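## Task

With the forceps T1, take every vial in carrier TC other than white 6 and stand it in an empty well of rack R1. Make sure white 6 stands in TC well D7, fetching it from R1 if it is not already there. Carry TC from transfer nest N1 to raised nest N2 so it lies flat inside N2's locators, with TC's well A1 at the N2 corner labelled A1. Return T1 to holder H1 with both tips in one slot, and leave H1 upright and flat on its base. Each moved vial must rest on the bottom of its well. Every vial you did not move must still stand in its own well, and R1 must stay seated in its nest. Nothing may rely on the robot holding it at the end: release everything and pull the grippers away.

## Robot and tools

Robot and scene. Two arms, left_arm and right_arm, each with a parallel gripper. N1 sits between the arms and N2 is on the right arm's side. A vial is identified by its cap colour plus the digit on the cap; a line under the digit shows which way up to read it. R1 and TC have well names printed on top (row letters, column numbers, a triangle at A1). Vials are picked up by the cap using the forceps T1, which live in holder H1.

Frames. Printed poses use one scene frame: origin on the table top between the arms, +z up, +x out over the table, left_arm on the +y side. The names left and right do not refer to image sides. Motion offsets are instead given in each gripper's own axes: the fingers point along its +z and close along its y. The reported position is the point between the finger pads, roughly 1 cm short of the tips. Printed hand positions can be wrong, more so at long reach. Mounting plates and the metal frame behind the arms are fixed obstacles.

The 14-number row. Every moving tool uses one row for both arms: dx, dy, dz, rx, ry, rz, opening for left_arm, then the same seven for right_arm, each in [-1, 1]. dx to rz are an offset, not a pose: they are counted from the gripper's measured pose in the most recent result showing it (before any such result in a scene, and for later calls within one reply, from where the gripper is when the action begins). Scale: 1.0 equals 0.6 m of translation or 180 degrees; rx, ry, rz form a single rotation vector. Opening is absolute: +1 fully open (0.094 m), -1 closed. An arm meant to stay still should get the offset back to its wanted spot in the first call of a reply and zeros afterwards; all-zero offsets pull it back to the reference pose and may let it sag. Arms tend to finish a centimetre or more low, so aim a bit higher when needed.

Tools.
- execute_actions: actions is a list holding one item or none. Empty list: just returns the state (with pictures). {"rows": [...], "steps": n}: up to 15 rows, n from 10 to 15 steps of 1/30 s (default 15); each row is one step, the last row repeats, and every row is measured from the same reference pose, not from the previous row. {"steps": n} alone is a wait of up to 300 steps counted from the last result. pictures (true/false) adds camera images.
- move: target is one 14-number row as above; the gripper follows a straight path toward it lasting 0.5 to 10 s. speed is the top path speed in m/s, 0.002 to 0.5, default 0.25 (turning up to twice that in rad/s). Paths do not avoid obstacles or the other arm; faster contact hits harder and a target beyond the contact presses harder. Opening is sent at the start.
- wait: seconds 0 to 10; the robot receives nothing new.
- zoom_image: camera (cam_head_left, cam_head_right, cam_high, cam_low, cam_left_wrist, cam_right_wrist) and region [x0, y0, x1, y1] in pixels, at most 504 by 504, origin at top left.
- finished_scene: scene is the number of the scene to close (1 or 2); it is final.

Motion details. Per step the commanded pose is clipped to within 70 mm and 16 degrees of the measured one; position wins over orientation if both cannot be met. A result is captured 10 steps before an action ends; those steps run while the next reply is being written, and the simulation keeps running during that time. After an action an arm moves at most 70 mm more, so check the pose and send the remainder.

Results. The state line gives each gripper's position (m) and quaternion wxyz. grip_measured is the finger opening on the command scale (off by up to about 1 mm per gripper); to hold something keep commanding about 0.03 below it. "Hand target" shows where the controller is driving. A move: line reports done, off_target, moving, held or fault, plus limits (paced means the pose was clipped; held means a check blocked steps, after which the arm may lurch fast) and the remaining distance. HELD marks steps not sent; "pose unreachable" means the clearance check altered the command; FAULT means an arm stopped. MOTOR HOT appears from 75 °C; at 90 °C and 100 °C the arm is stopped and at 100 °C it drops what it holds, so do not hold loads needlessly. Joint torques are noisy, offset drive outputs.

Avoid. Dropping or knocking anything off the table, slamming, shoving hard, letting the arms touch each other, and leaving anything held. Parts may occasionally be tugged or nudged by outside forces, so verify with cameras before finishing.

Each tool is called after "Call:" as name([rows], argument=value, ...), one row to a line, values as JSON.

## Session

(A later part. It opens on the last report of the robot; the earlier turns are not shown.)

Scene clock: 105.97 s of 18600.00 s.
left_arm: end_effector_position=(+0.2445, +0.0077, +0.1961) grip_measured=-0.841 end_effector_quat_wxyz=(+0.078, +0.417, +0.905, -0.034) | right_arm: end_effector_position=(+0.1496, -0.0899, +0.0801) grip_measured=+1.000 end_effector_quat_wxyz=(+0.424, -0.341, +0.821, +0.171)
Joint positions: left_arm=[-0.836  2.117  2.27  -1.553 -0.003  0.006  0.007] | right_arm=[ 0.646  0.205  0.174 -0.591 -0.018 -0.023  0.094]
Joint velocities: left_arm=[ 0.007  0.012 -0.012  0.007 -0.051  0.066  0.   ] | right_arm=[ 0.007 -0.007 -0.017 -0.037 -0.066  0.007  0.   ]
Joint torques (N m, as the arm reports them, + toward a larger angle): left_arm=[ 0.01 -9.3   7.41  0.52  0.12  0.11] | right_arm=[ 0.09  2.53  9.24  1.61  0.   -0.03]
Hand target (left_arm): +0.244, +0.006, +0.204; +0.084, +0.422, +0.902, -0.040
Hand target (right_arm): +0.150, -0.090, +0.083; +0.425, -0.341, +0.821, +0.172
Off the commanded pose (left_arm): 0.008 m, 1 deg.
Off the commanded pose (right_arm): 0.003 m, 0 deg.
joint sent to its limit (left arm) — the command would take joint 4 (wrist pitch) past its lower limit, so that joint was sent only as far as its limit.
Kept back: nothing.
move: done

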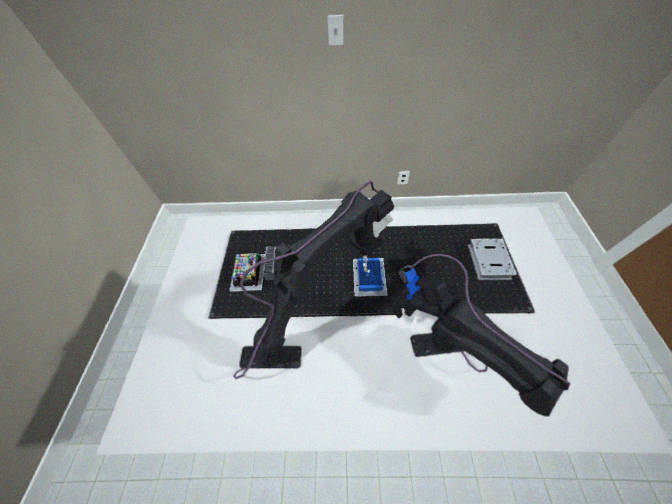

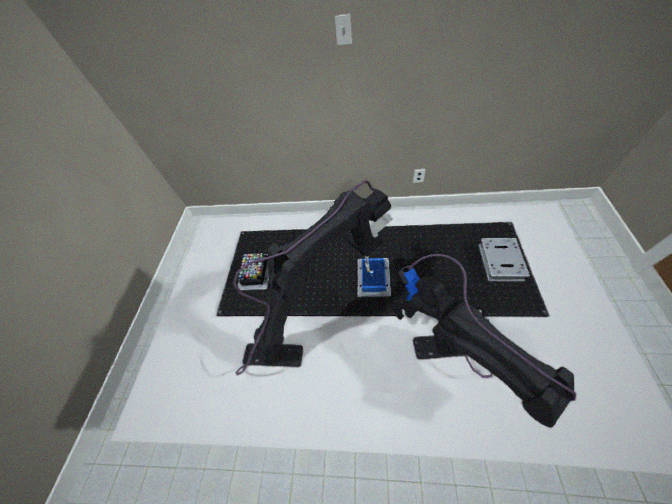

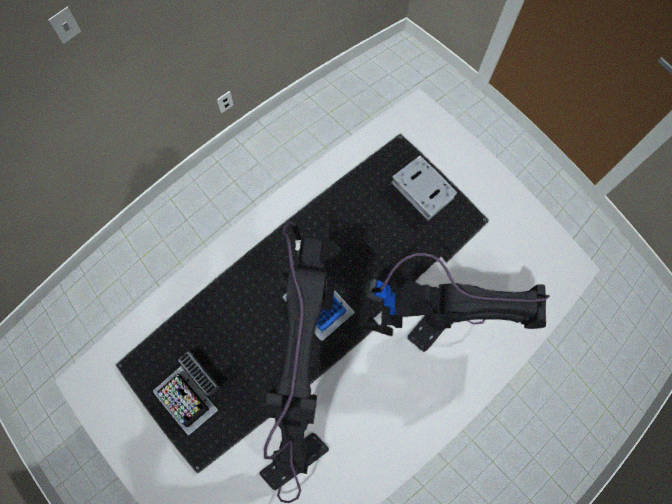

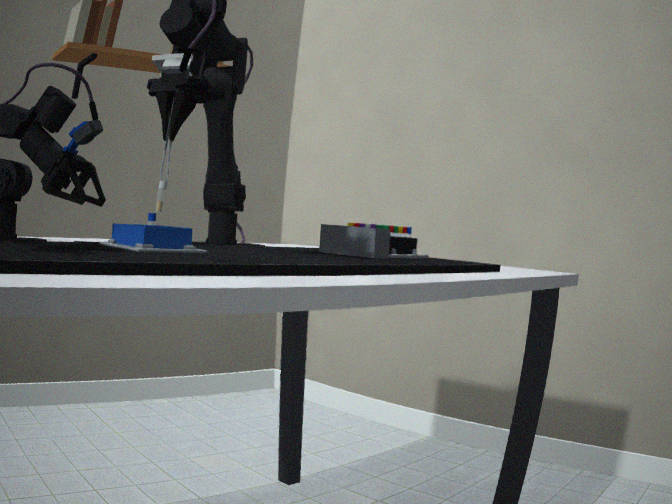

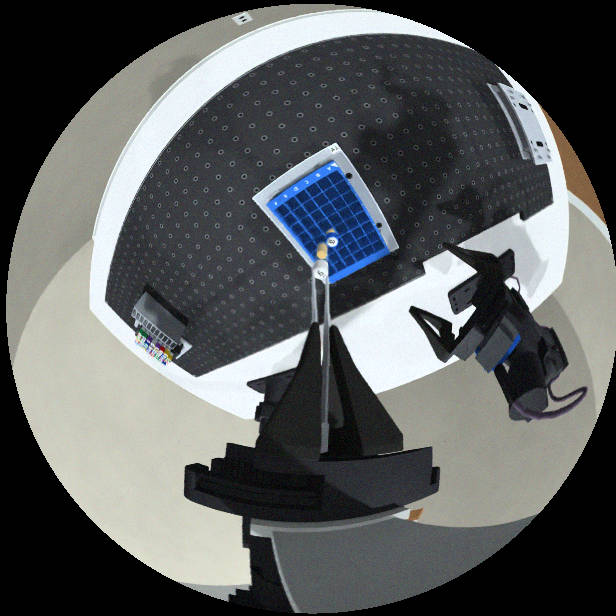

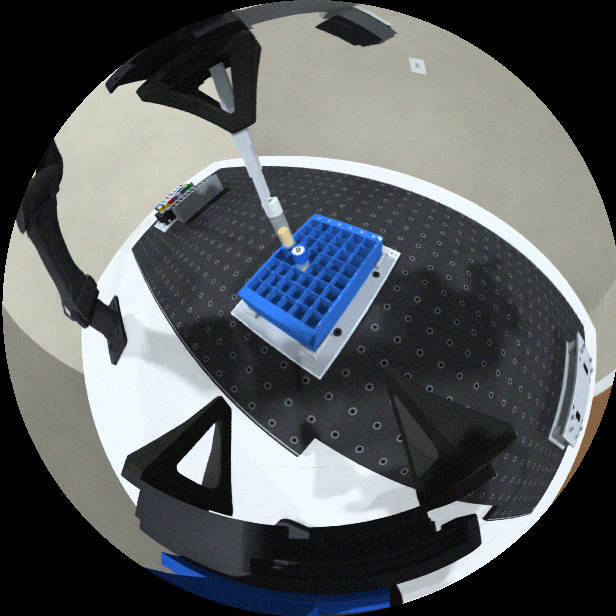

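Call:
zoom_image(camera="cam_left_wrist", region=[260, 150, 400, 290])

Call:
zoom_image(camera="cam_right_wrist", region=[225, 180, 365, 320])

Call:
zoom_image(camera="cam_low", region=[100, 160, 210, 260])

Region (260, 150, 400, 290) of cam_left_wrist's 616x616 image, scaled by 3.600, with more detail than that image has.

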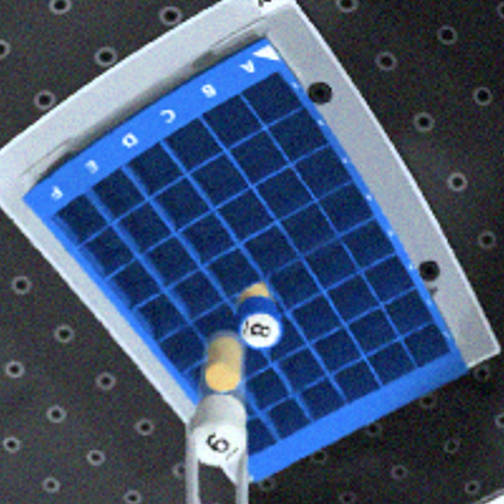

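Region (225, 180, 365, 320) of cam_right_wrist's 616x616 image, scaled by 3.600, with more detail than that image has.

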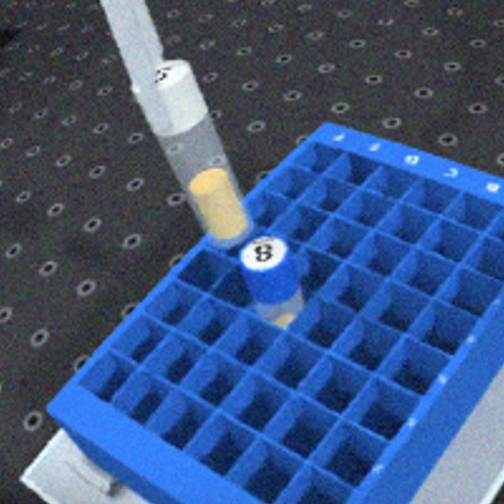

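Region (100, 160, 210, 260) of cam_low's 672x504 image, scaled by 4.582, with more detail than that image has; it fills the top 458 rows of this view, and the rest is white.

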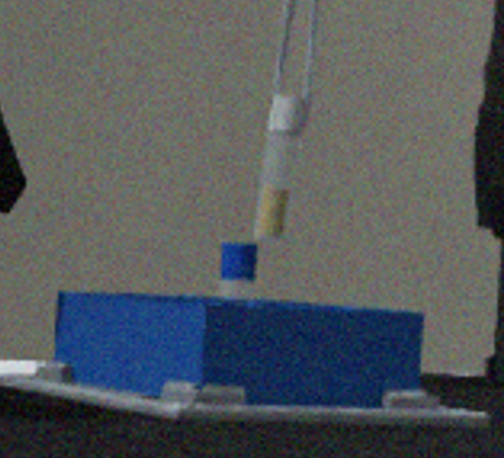

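Call:
zoom_image(camera="cam_left_wrist", region=[295, 215, 365, 285])

Region (295, 215, 365, 285) of cam_left_wrist's 616x616 image, scaled by 7.200, with more detail than that image has.

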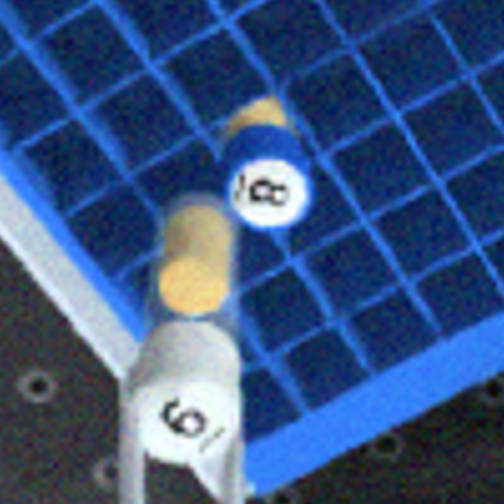

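Call:
move(target=[0.0157,0,-0.0083,0,0.0041,0,-0.85,-0.004,0,-0.003,0,0,0,1], speed=0.02)

Call:
zoom_image(camera="cam_left_wrist", region=[295, 215, 365, 285])

Scene clock: 112.13 s of 18600.00 s.
left_arm: end_effector_position=(+0.2420, +0.0107, +0.1916) grip_measured=-0.841 end_effector_quat_wxyz=(+0.070, +0.418, +0.905, -0.030) | right_arm: end_effector_position=(+0.1496, -0.0899, +0.0801) grip_measured=+1.000 end_effector_quat_wxyz=(+0.424, -0.341, +0.821, +0.171)
Joint positions: left_arm=[-0.836  2.113  2.248 -1.554 -0.003  0.008  0.007] | right_arm=[ 0.646  0.205  0.174 -0.591 -0.018 -0.023  0.094]
Joint velocities: left_arm=[-0.002 -0.017  0.007 -0.007  0.066  0.051 -0.001] | right_arm=[-0.017 -0.007 -0.002  0.007  0.037  0.022  0.   ]
Joint torques (N m, as the arm reports them, + toward a larger angle): left_arm=[  0.03 -11.13   4.18   0.53   0.02  -0.04] | right_arm=[ 0.07  2.47  9.23  1.59  0.   -0.04]
Hand target (left_arm): +0.238, +0.015, +0.199; +0.073, +0.417, +0.905, -0.031
Hand target (right_arm): +0.150, -0.090, +0.083; +0.424, -0.341, +0.821, +0.171
Off the commanded pose (left_arm): 0.010 m, 0 deg.
Off the commanded pose (right_arm): 0.003 m, 0 deg.
Kept back: nothing.
After step 90, 2.43 s passed at rest.
move: done

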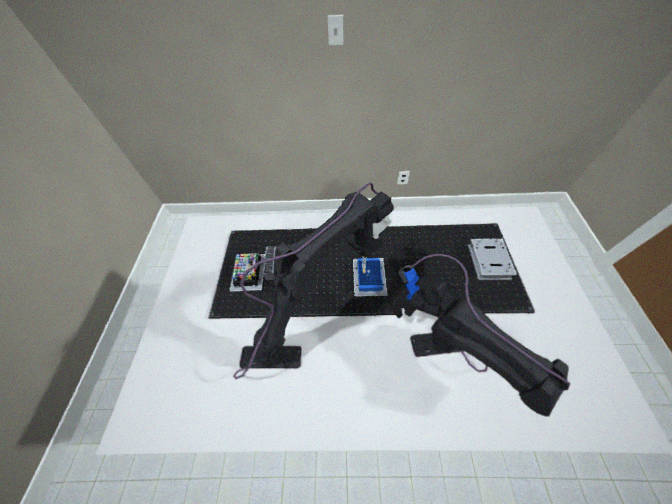

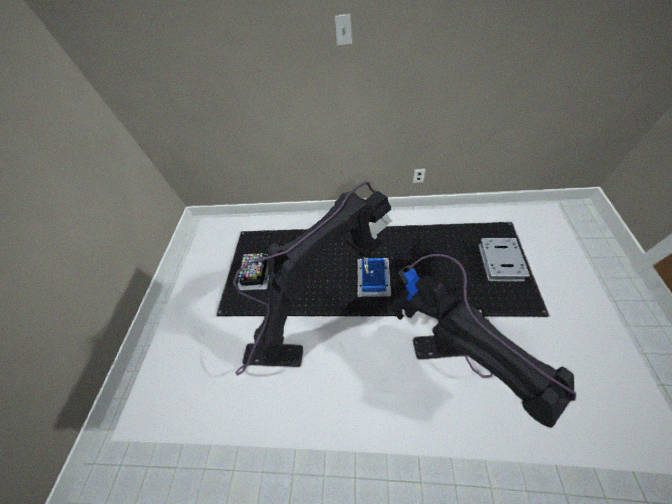

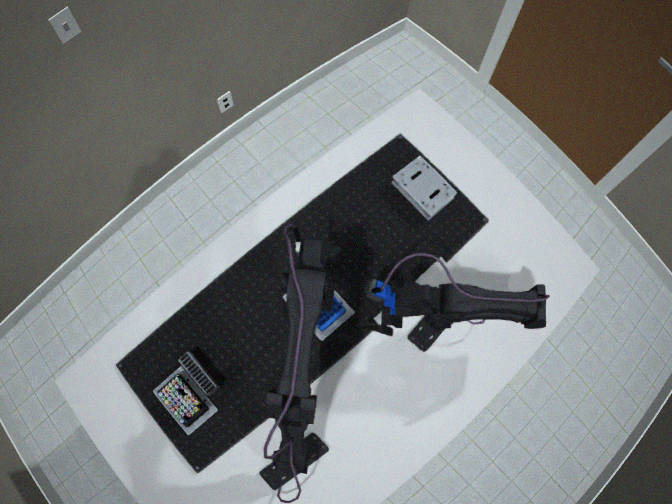

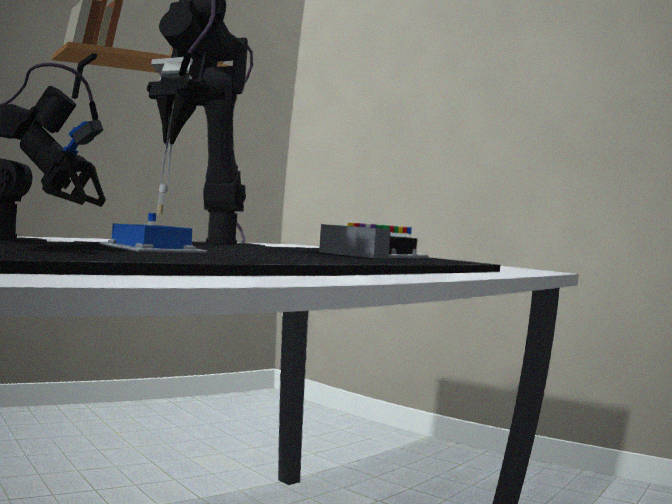

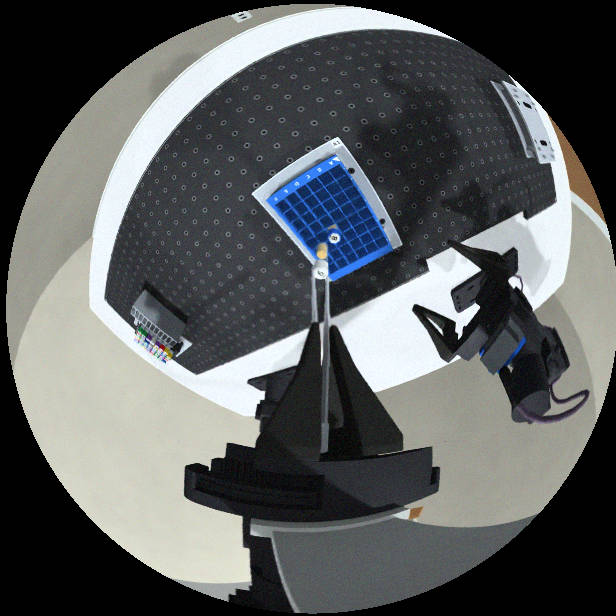

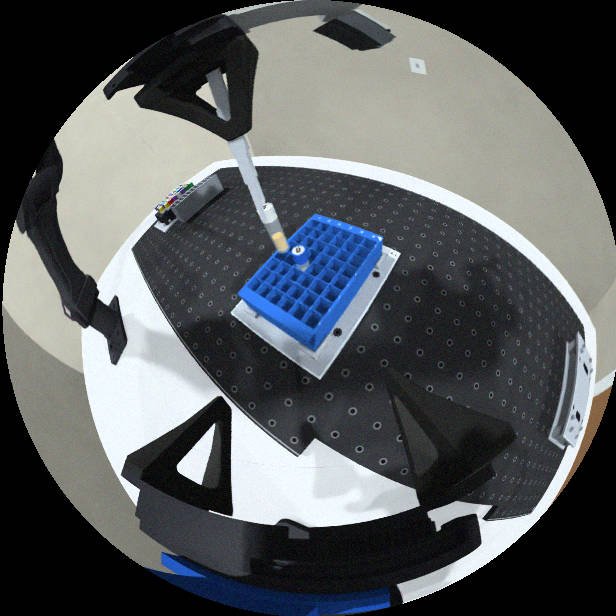

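Region (295, 215, 365, 285) of cam_left_wrist's 616x616 image, scaled by 7.200, with more detail than that image has.

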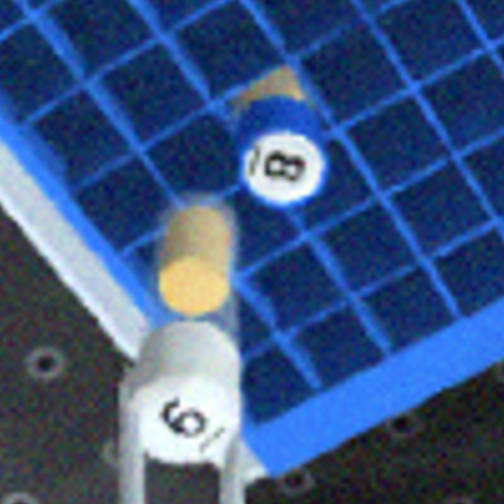

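Call:
move(target=[0.00175,-0.0517,0.0132,0.0035,0.008,0.0228,-0.85,-0.004,0,-0.003,0,0,0,1], speed=0.04)

Call:
zoom_image(camera="cam_left_wrist", region=[285, 205, 355, 275])

Call:
zoom_image(camera="cam_right_wrist", region=[230, 210, 330, 310])

Call:
zoom_image(camera="cam_low", region=[100, 160, 210, 260])

Scene clock: 115.00 s of 18600.00 s.
left_arm: end_effector_position=(+0.2209, -0.0085, +0.1819) grip_measured=-0.841 end_effector_quat_wxyz=(+0.058, +0.449, +0.891, -0.027) | right_arm: end_effector_position=(+0.1496, -0.0899, +0.0801) grip_measured=+1.000 end_effector_quat_wxyz=(+0.424, -0.341, +0.821, +0.171)
Joint positions: left_arm=[-0.903  2.137  2.248 -1.554 -0.003  0.008  0.007] | right_arm=[ 0.646  0.205  0.174 -0.591 -0.018 -0.023  0.094]
Joint velocities: left_arm=[ 0.012 -0.007 -0.012 -0.051  0.007  0.007 -0.002] | right_arm=[-0.002  0.022 -0.012 -0.095  0.007 -0.037  0.   ]
Joint torques (N m, as the arm reports them, + toward a larger angle): left_arm=[-0.49 -9.01  6.17  0.48  0.04 -0.02] | right_arm=[ 0.09  2.48  9.23  1.59  0.   -0.03]
Hand target (left_arm): +0.219, -0.010, +0.184; +0.057, +0.451, +0.890, -0.028
Hand target (right_arm): +0.150, -0.090, +0.083; +0.424, -0.341, +0.821, +0.171
Off the commanded pose (left_arm): 0.003 m, 0 deg.
Off the commanded pose (right_arm): 0.003 m, 0 deg.
Kept back: nothing.
move: done

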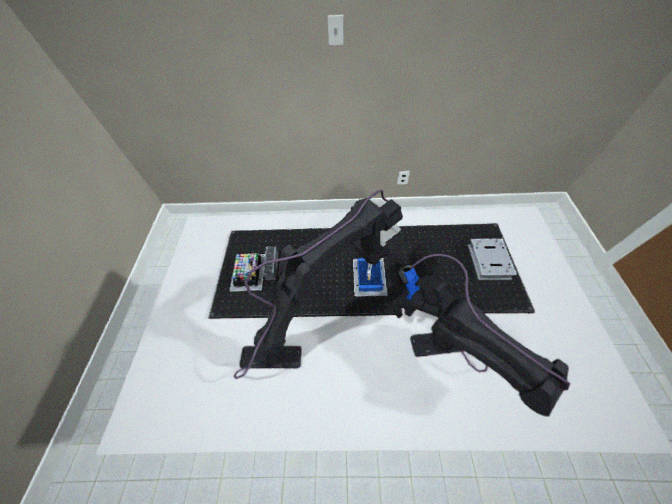

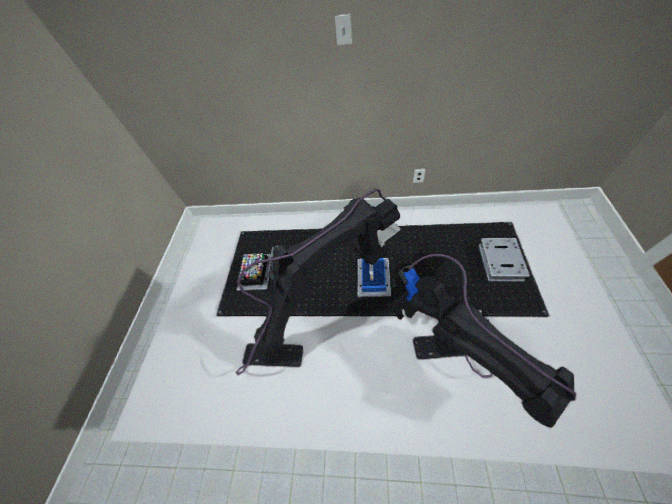

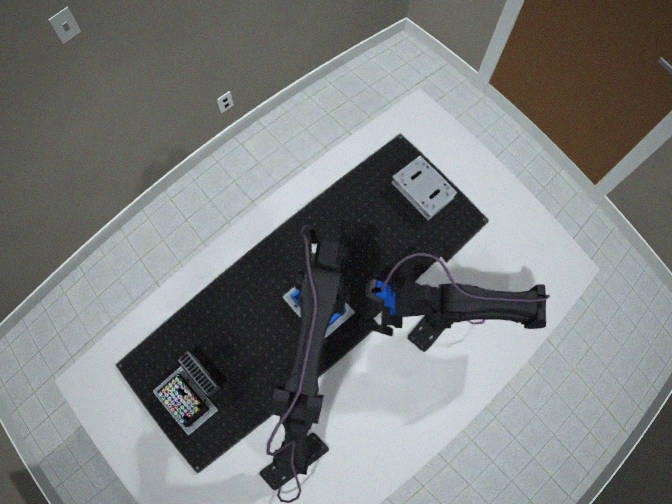

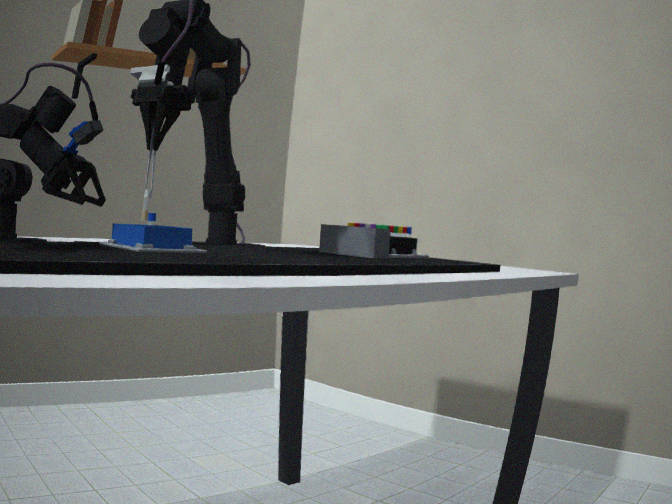

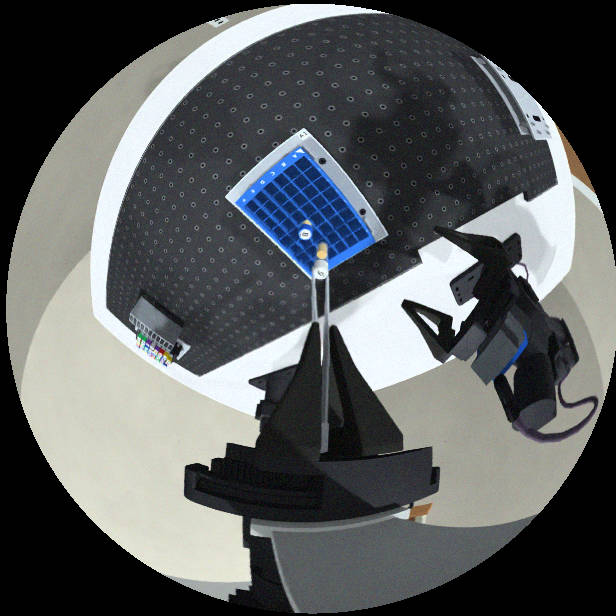

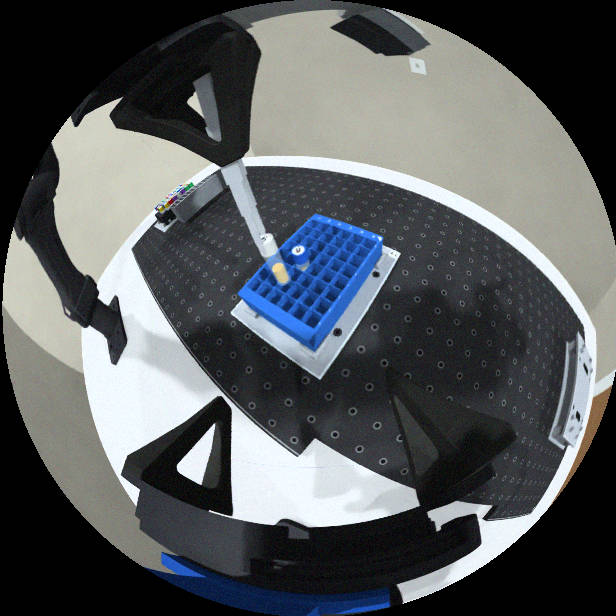

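Region (285, 205, 355, 275) of cam_left_wrist's 616x616 image, scaled by 7.200, with more detail than that image has.

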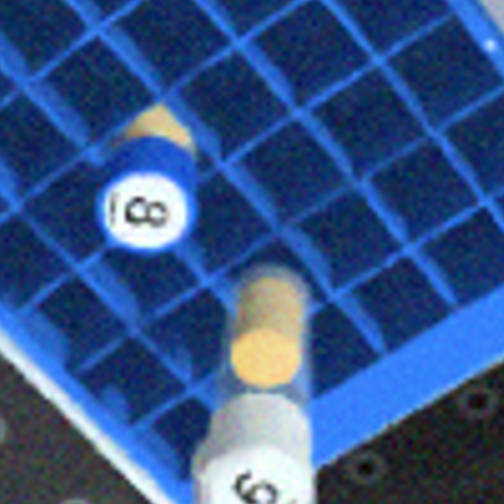

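Region (230, 210, 330, 310) of cam_right_wrist's 616x616 image, scaled by 5.040, with more detail than that image has.

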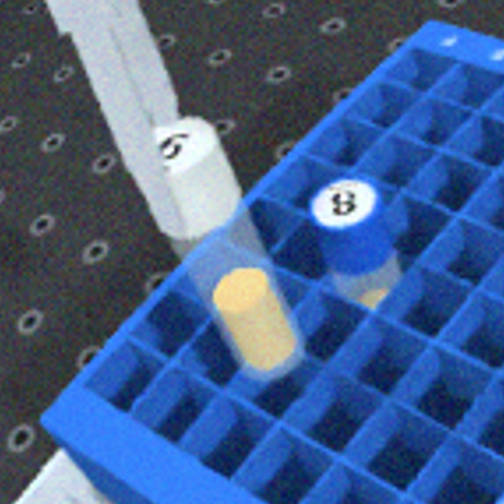

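Region (100, 160, 210, 260) of cam_low's 672x504 image, scaled by 4.582, with more detail than that image has; it fills the top 458 rows of this view, and the rest is white.

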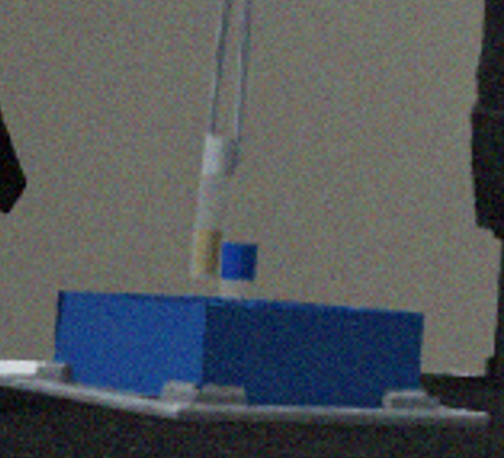

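Call:
move(target=[-0.00288,0,0.01553,0,0.00637,0,-0.85,-0.004,0,-0.003,0,0,0,1], speed=0.012)

Call:
zoom_image(camera="cam_left_wrist", region=[285, 205, 355, 275])

Call:
zoom_image(camera="cam_right_wrist", region=[230, 210, 330, 310])

Scene clock: 118.13 s of 18600.00 s.
left_arm: end_effector_position=(+0.2217, -0.0096, +0.1720) grip_measured=-0.841 end_effector_quat_wxyz=(+0.047, +0.449, +0.892, -0.022) | right_arm: end_effector_position=(+0.1496, -0.0899, +0.0801) grip_measured=+1.000 end_effector_quat_wxyz=(+0.424, -0.341, +0.821, +0.171)
Joint positions: left_arm=[-0.903  2.161  2.248 -1.554 -0.003  0.008  0.007] | right_arm=[ 0.646  0.205  0.174 -0.591 -0.018 -0.023  0.094]
Joint velocities: left_arm=[-0.017  0.002 -0.012  0.051  0.007  0.037 -0.001] | right_arm=[ 0.007  0.002 -0.002 -0.007  0.007 -0.037  0.   ]
Joint torques (N m, as the arm reports them, + toward a larger angle): left_arm=[ 0.02 -9.18  5.87  0.51  0.   -0.03] | right_arm=[ 0.02  2.46  9.22  1.59  0.01 -0.03]
Hand target (left_arm): +0.223, -0.011, +0.173; +0.049, +0.449, +0.892, -0.023
Hand target (right_arm): +0.150, -0.090, +0.083; +0.424, -0.341, +0.821, +0.171
Off the commanded pose (left_arm): 0.002 m, 0 deg.
Off the commanded pose (right_arm): 0.003 m, 0 deg.
Kept back: nothing.
move: done

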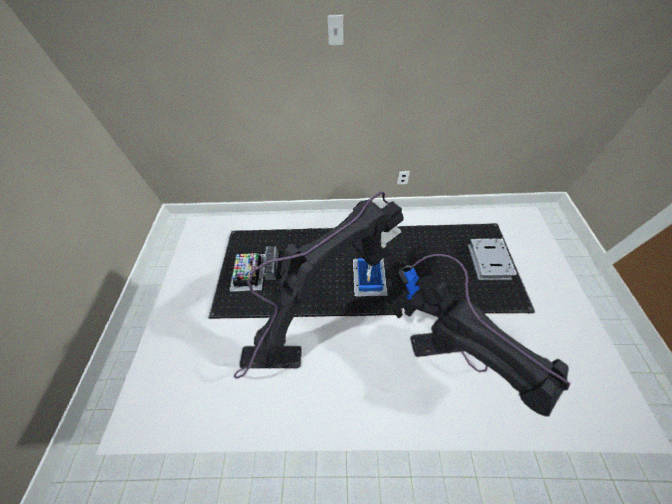

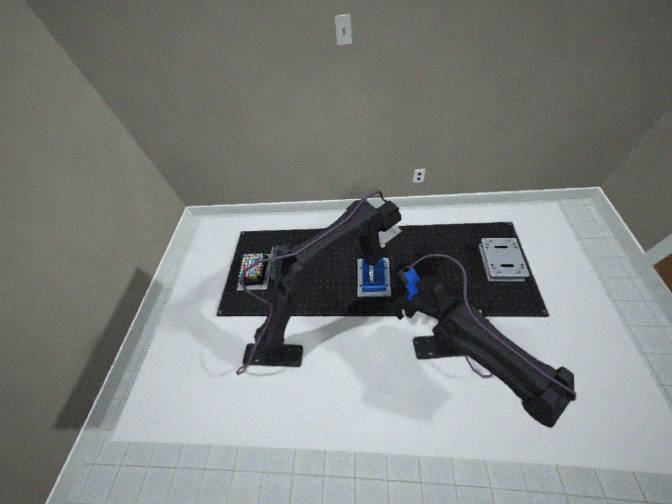

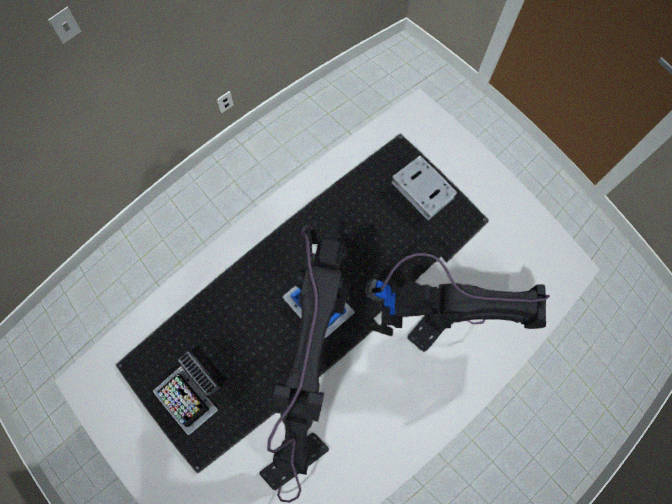

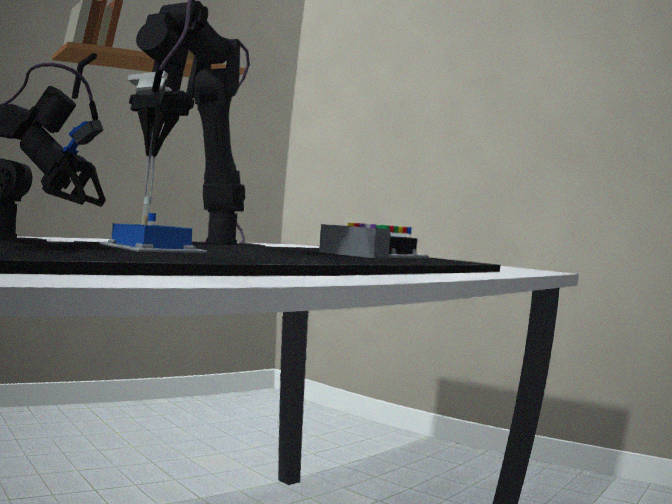

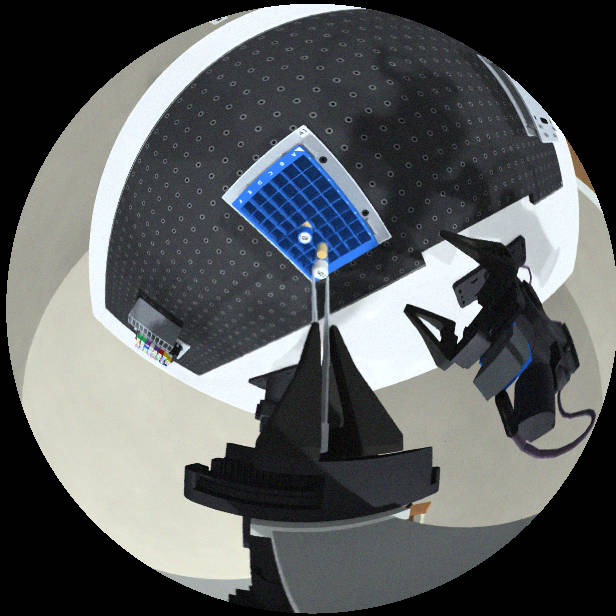

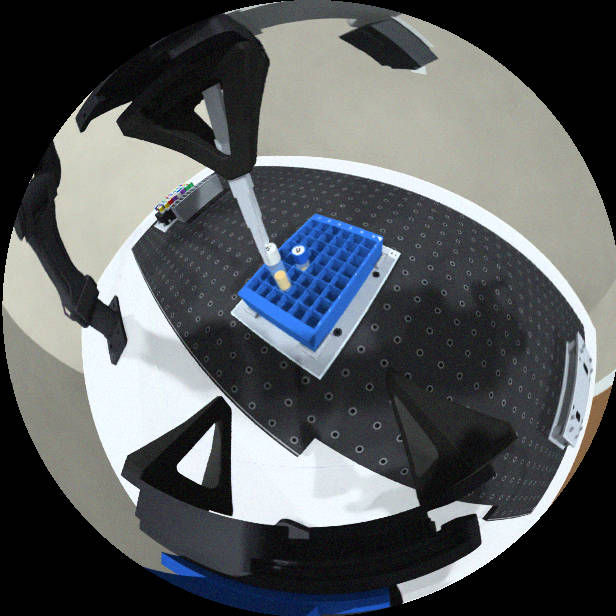

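Region (285, 205, 355, 275) of cam_left_wrist's 616x616 image, scaled by 7.200, with more detail than that image has.

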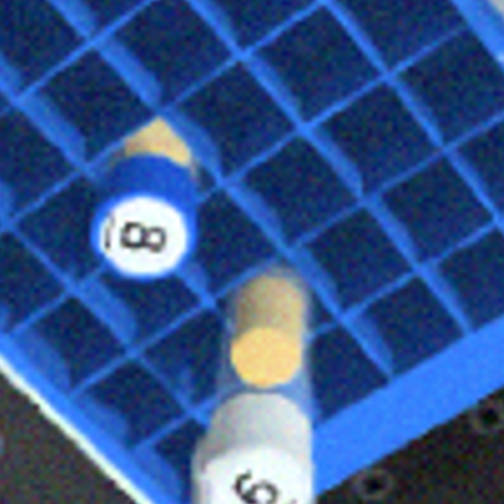

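Region (230, 210, 330, 310) of cam_right_wrist's 616x616 image, scaled by 5.040, with more detail than that image has.

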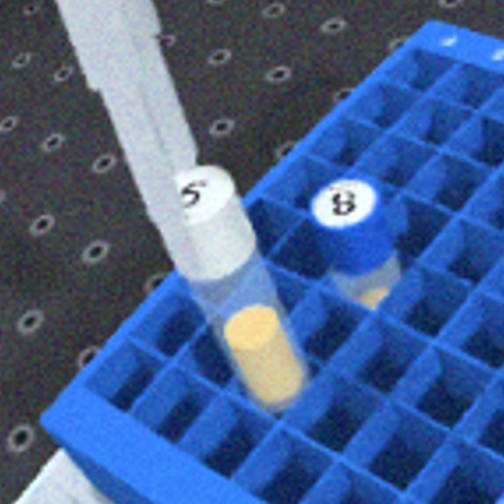

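Call:
execute_actions([
  {"rows":[[-0.00575,0,-0.00103,0,-0.00444,0,-0.85,-0.004,0,-0.003,0,0,0,1],[-0.00897,0,0.0004,0,-0.00634,0,-0.85,-0.004,0,-0.003,0,0,0,1],[-0.00926,0,0.00183,0,-0.00586,0,-0.85,-0.004,0,-0.003,0,0,0,1],[-0.00955,0,0.00326,0,-0.00537,0,-0.85,-0.004,0,-0.003,0,0,0,1],[-0.00985,0,0.00469,0,-0.00488,0,-0.85,-0.004,0,-0.003,0,0,0,1],[-0.01014,0,0.00611,0,-0.00439,0,-0.85,-0.004,0,-0.003,0,0,0,1],[-0.01043,0,0.00754,0,-0.0039,0,-0.85,-0.004,0,-0.003,0,0,0,1],[-0.01072,0,0.00897,0,-0.00342,0,-0.85,-0.004,0,-0.003,0,0,0,1],[-0.011,0,0.0104,0,-0.00293,0,-0.85,-0.004,0,-0.003,0,0,0,1],[-0.01127,0,0.01183,0,-0.00244,0,-0.85,-0.004,0,-0.003,0,0,0,1],[-0.01153,0,0.01326,0,-0.00195,0,-0.85,-0.004,0,-0.003,0,0,0,1],[-0.01178,0,0.01469,0,-0.00146,0,-0.85,-0.004,0,-0.003,0,0,0,1],[-0.01202,0,0.01612,0,-0.00098,0,-0.85,-0.004,0,-0.003,0,0,0,1],[-0.01225,0,0.01755,0,-0.00049,0,-0.85,-0.004,0,-0.003,0,0,0,1],[-0.01247,0,0.01898,0,0.0,0,-0.85,-0.004,0,-0.003,0,0,0,1]],"steps":15},
])

Call:
wait(seconds=0.4)

Call:
zoom_image(camera="cam_left_wrist", region=[285, 215, 355, 285])

Call:
zoom_image(camera="cam_right_wrist", region=[230, 210, 330, 310])

Scene clock: 121.40 s of 18600.00 s.
left_arm: end_effector_position=(+0.2217, -0.0096, +0.1720) grip_measured=-0.841 end_effector_quat_wxyz=(+0.047, +0.449, +0.892, -0.022) | right_arm: end_effector_position=(+0.1496, -0.0899, +0.0801) grip_measured=+1.000 end_effector_quat_wxyz=(+0.424, -0.341, +0.821, +0.171)
Joint positions: left_arm=[-0.903  2.161  2.248 -1.554 -0.003  0.008  0.007] | right_arm=[ 0.646  0.205  0.174 -0.591 -0.018 -0.023  0.094]
Joint velocities: left_arm=[-0.002  0.022  0.017 -0.007  0.022  0.007  0.001] | right_arm=[-0.002  0.007  0.002  0.007  0.037  0.007  0.   ]
Joint torques (N m, as the arm reports them, + toward a larger angle): left_arm=[ 0.09 -8.95  5.33  0.73  0.03 -0.01] | right_arm=[ 0.09  2.5   9.22  1.58 -0.01 -0.04]
Steps of this call (steps 1 to 90: nothing new was sent; then 0.10 s passed at rest; steps 91 to 95: the first 5 steps of this action). Readings (end_effector_position):
91: left_arm (+0.2217, -0.0096, +0.1720) | right_arm (+0.1496, -0.0899, +0.0801)
92: left_arm (+0.2217, -0.0096, +0.1720) | right_arm (+0.1496, -0.0899, +0.0801)
94: left_arm (+0.2217, -0.0096, +0.1720) | right_arm (+0.1496, -0.0899, +0.0801)
95: the state above

Scene clock: 122.13 s of 18600.00 s.
left_arm: end_effector_position=(+0.2232, -0.0116, +0.1602) grip_measured=-0.841 end_effector_quat_wxyz=(+0.036, +0.449, +0.893, -0.016) | right_arm: end_effector_position=(+0.1496, -0.0899, +0.0801) grip_measured=+1.000 end_effector_quat_wxyz=(+0.424, -0.341, +0.821, +0.171)
Joint positions: left_arm=[-0.903  2.19   2.248 -1.55  -0.003  0.008  0.007] | right_arm=[ 0.646  0.205  0.174 -0.591 -0.018 -0.023  0.094]
Joint velocities: left_arm=[-0.007  0.002 -0.017  0.051  0.022  0.051 -0.001] | right_arm=[-0.027 -0.002  0.002 -0.081 -0.037  0.022  0.   ]
Joint torques (N m, as the arm reports them, + toward a larger angle): left_arm=[ 0.04 -9.59  5.53  0.67  0.01 -0.01] | right_arm=[ 0.09  2.52  9.16  1.6   0.   -0.03]
Hand target (left_arm): +0.227, -0.016, +0.161; +0.047, +0.449, +0.892, -0.022
Hand target (right_arm): +0.150, -0.090, +0.083; +0.424, -0.341, +0.821, +0.171
Off the commanded pose (left_arm): 0.006 m, 1 deg.
Off the commanded pose (right_arm): 0.003 m, 0 deg.
Kept back: nothing.
Steps of this call (steps 1 to 10: the last 10 steps of your previous action; steps 11 to 22: nothing new was sent). Readings (end_effector_position):
1: left_arm (+0.2217, -0.0096, +0.1720) | right_arm (+0.1496, -0.0899, +0.0801)
2: left_arm (+0.2217, -0.0096, +0.1717) | right_arm (+0.1496, -0.0899, +0.0801)
4: left_arm (+0.2218, -0.0097, +0.1706) | right_arm (+0.1496, -0.0899, +0.0801)
8: left_arm (+0.2224, -0.0105, +0.1656) | right_arm (+0.1496, -0.0899, +0.0801)
22: the state above

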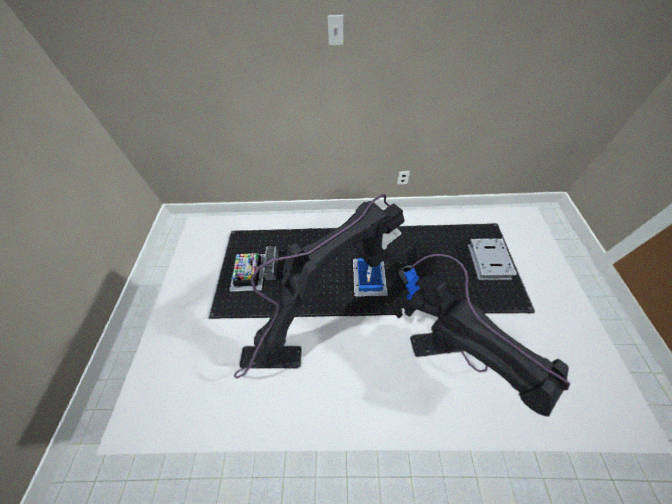

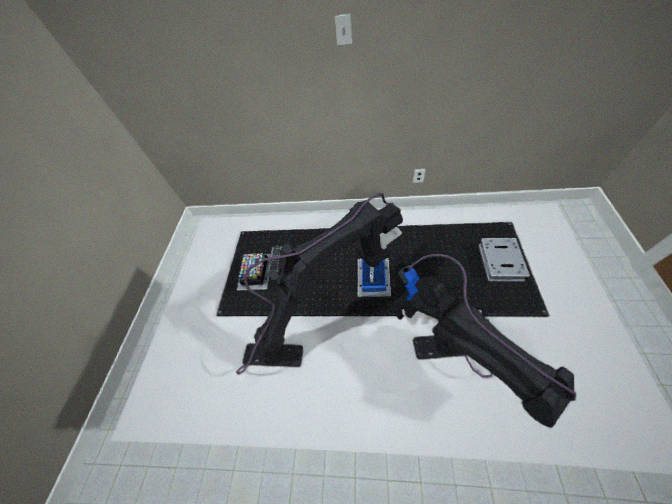

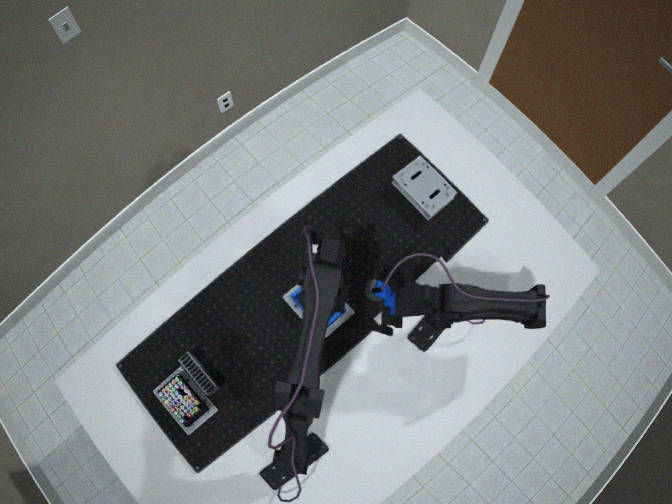

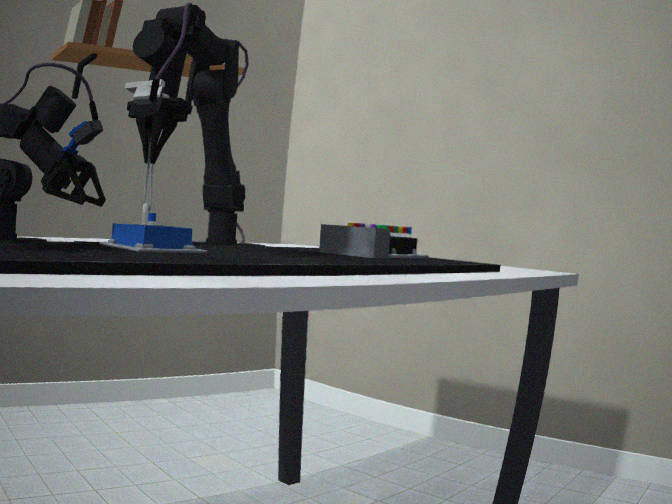

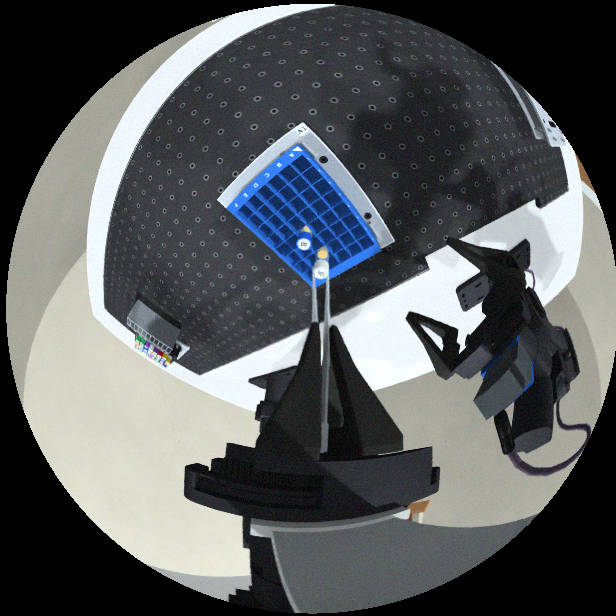

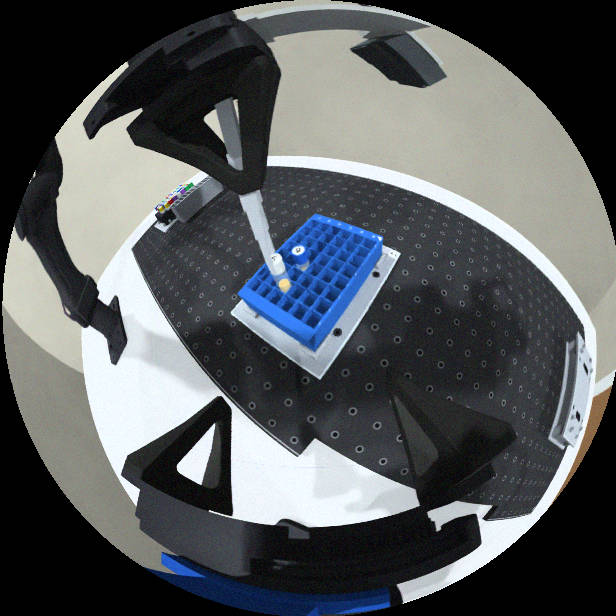

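Region (285, 215, 355, 285) of cam_left_wrist's 616x616 image, scaled by 7.200, with more detail than that image has.

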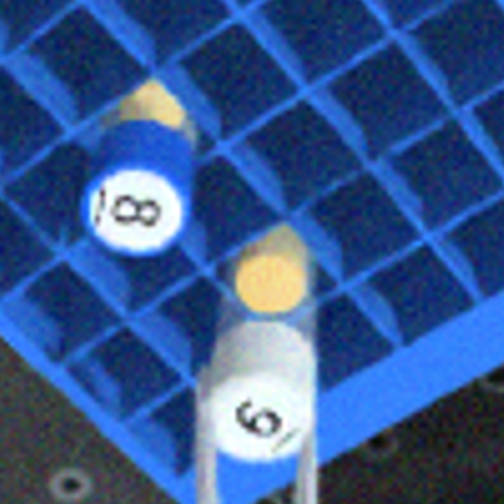

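Region (230, 210, 330, 310) of cam_right_wrist's 616x616 image, scaled by 5.040, with more detail than that image has.

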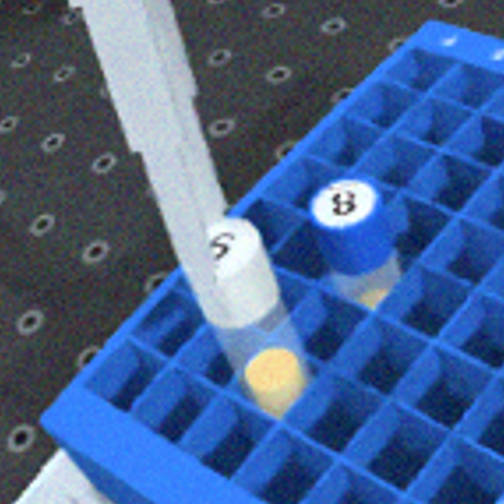

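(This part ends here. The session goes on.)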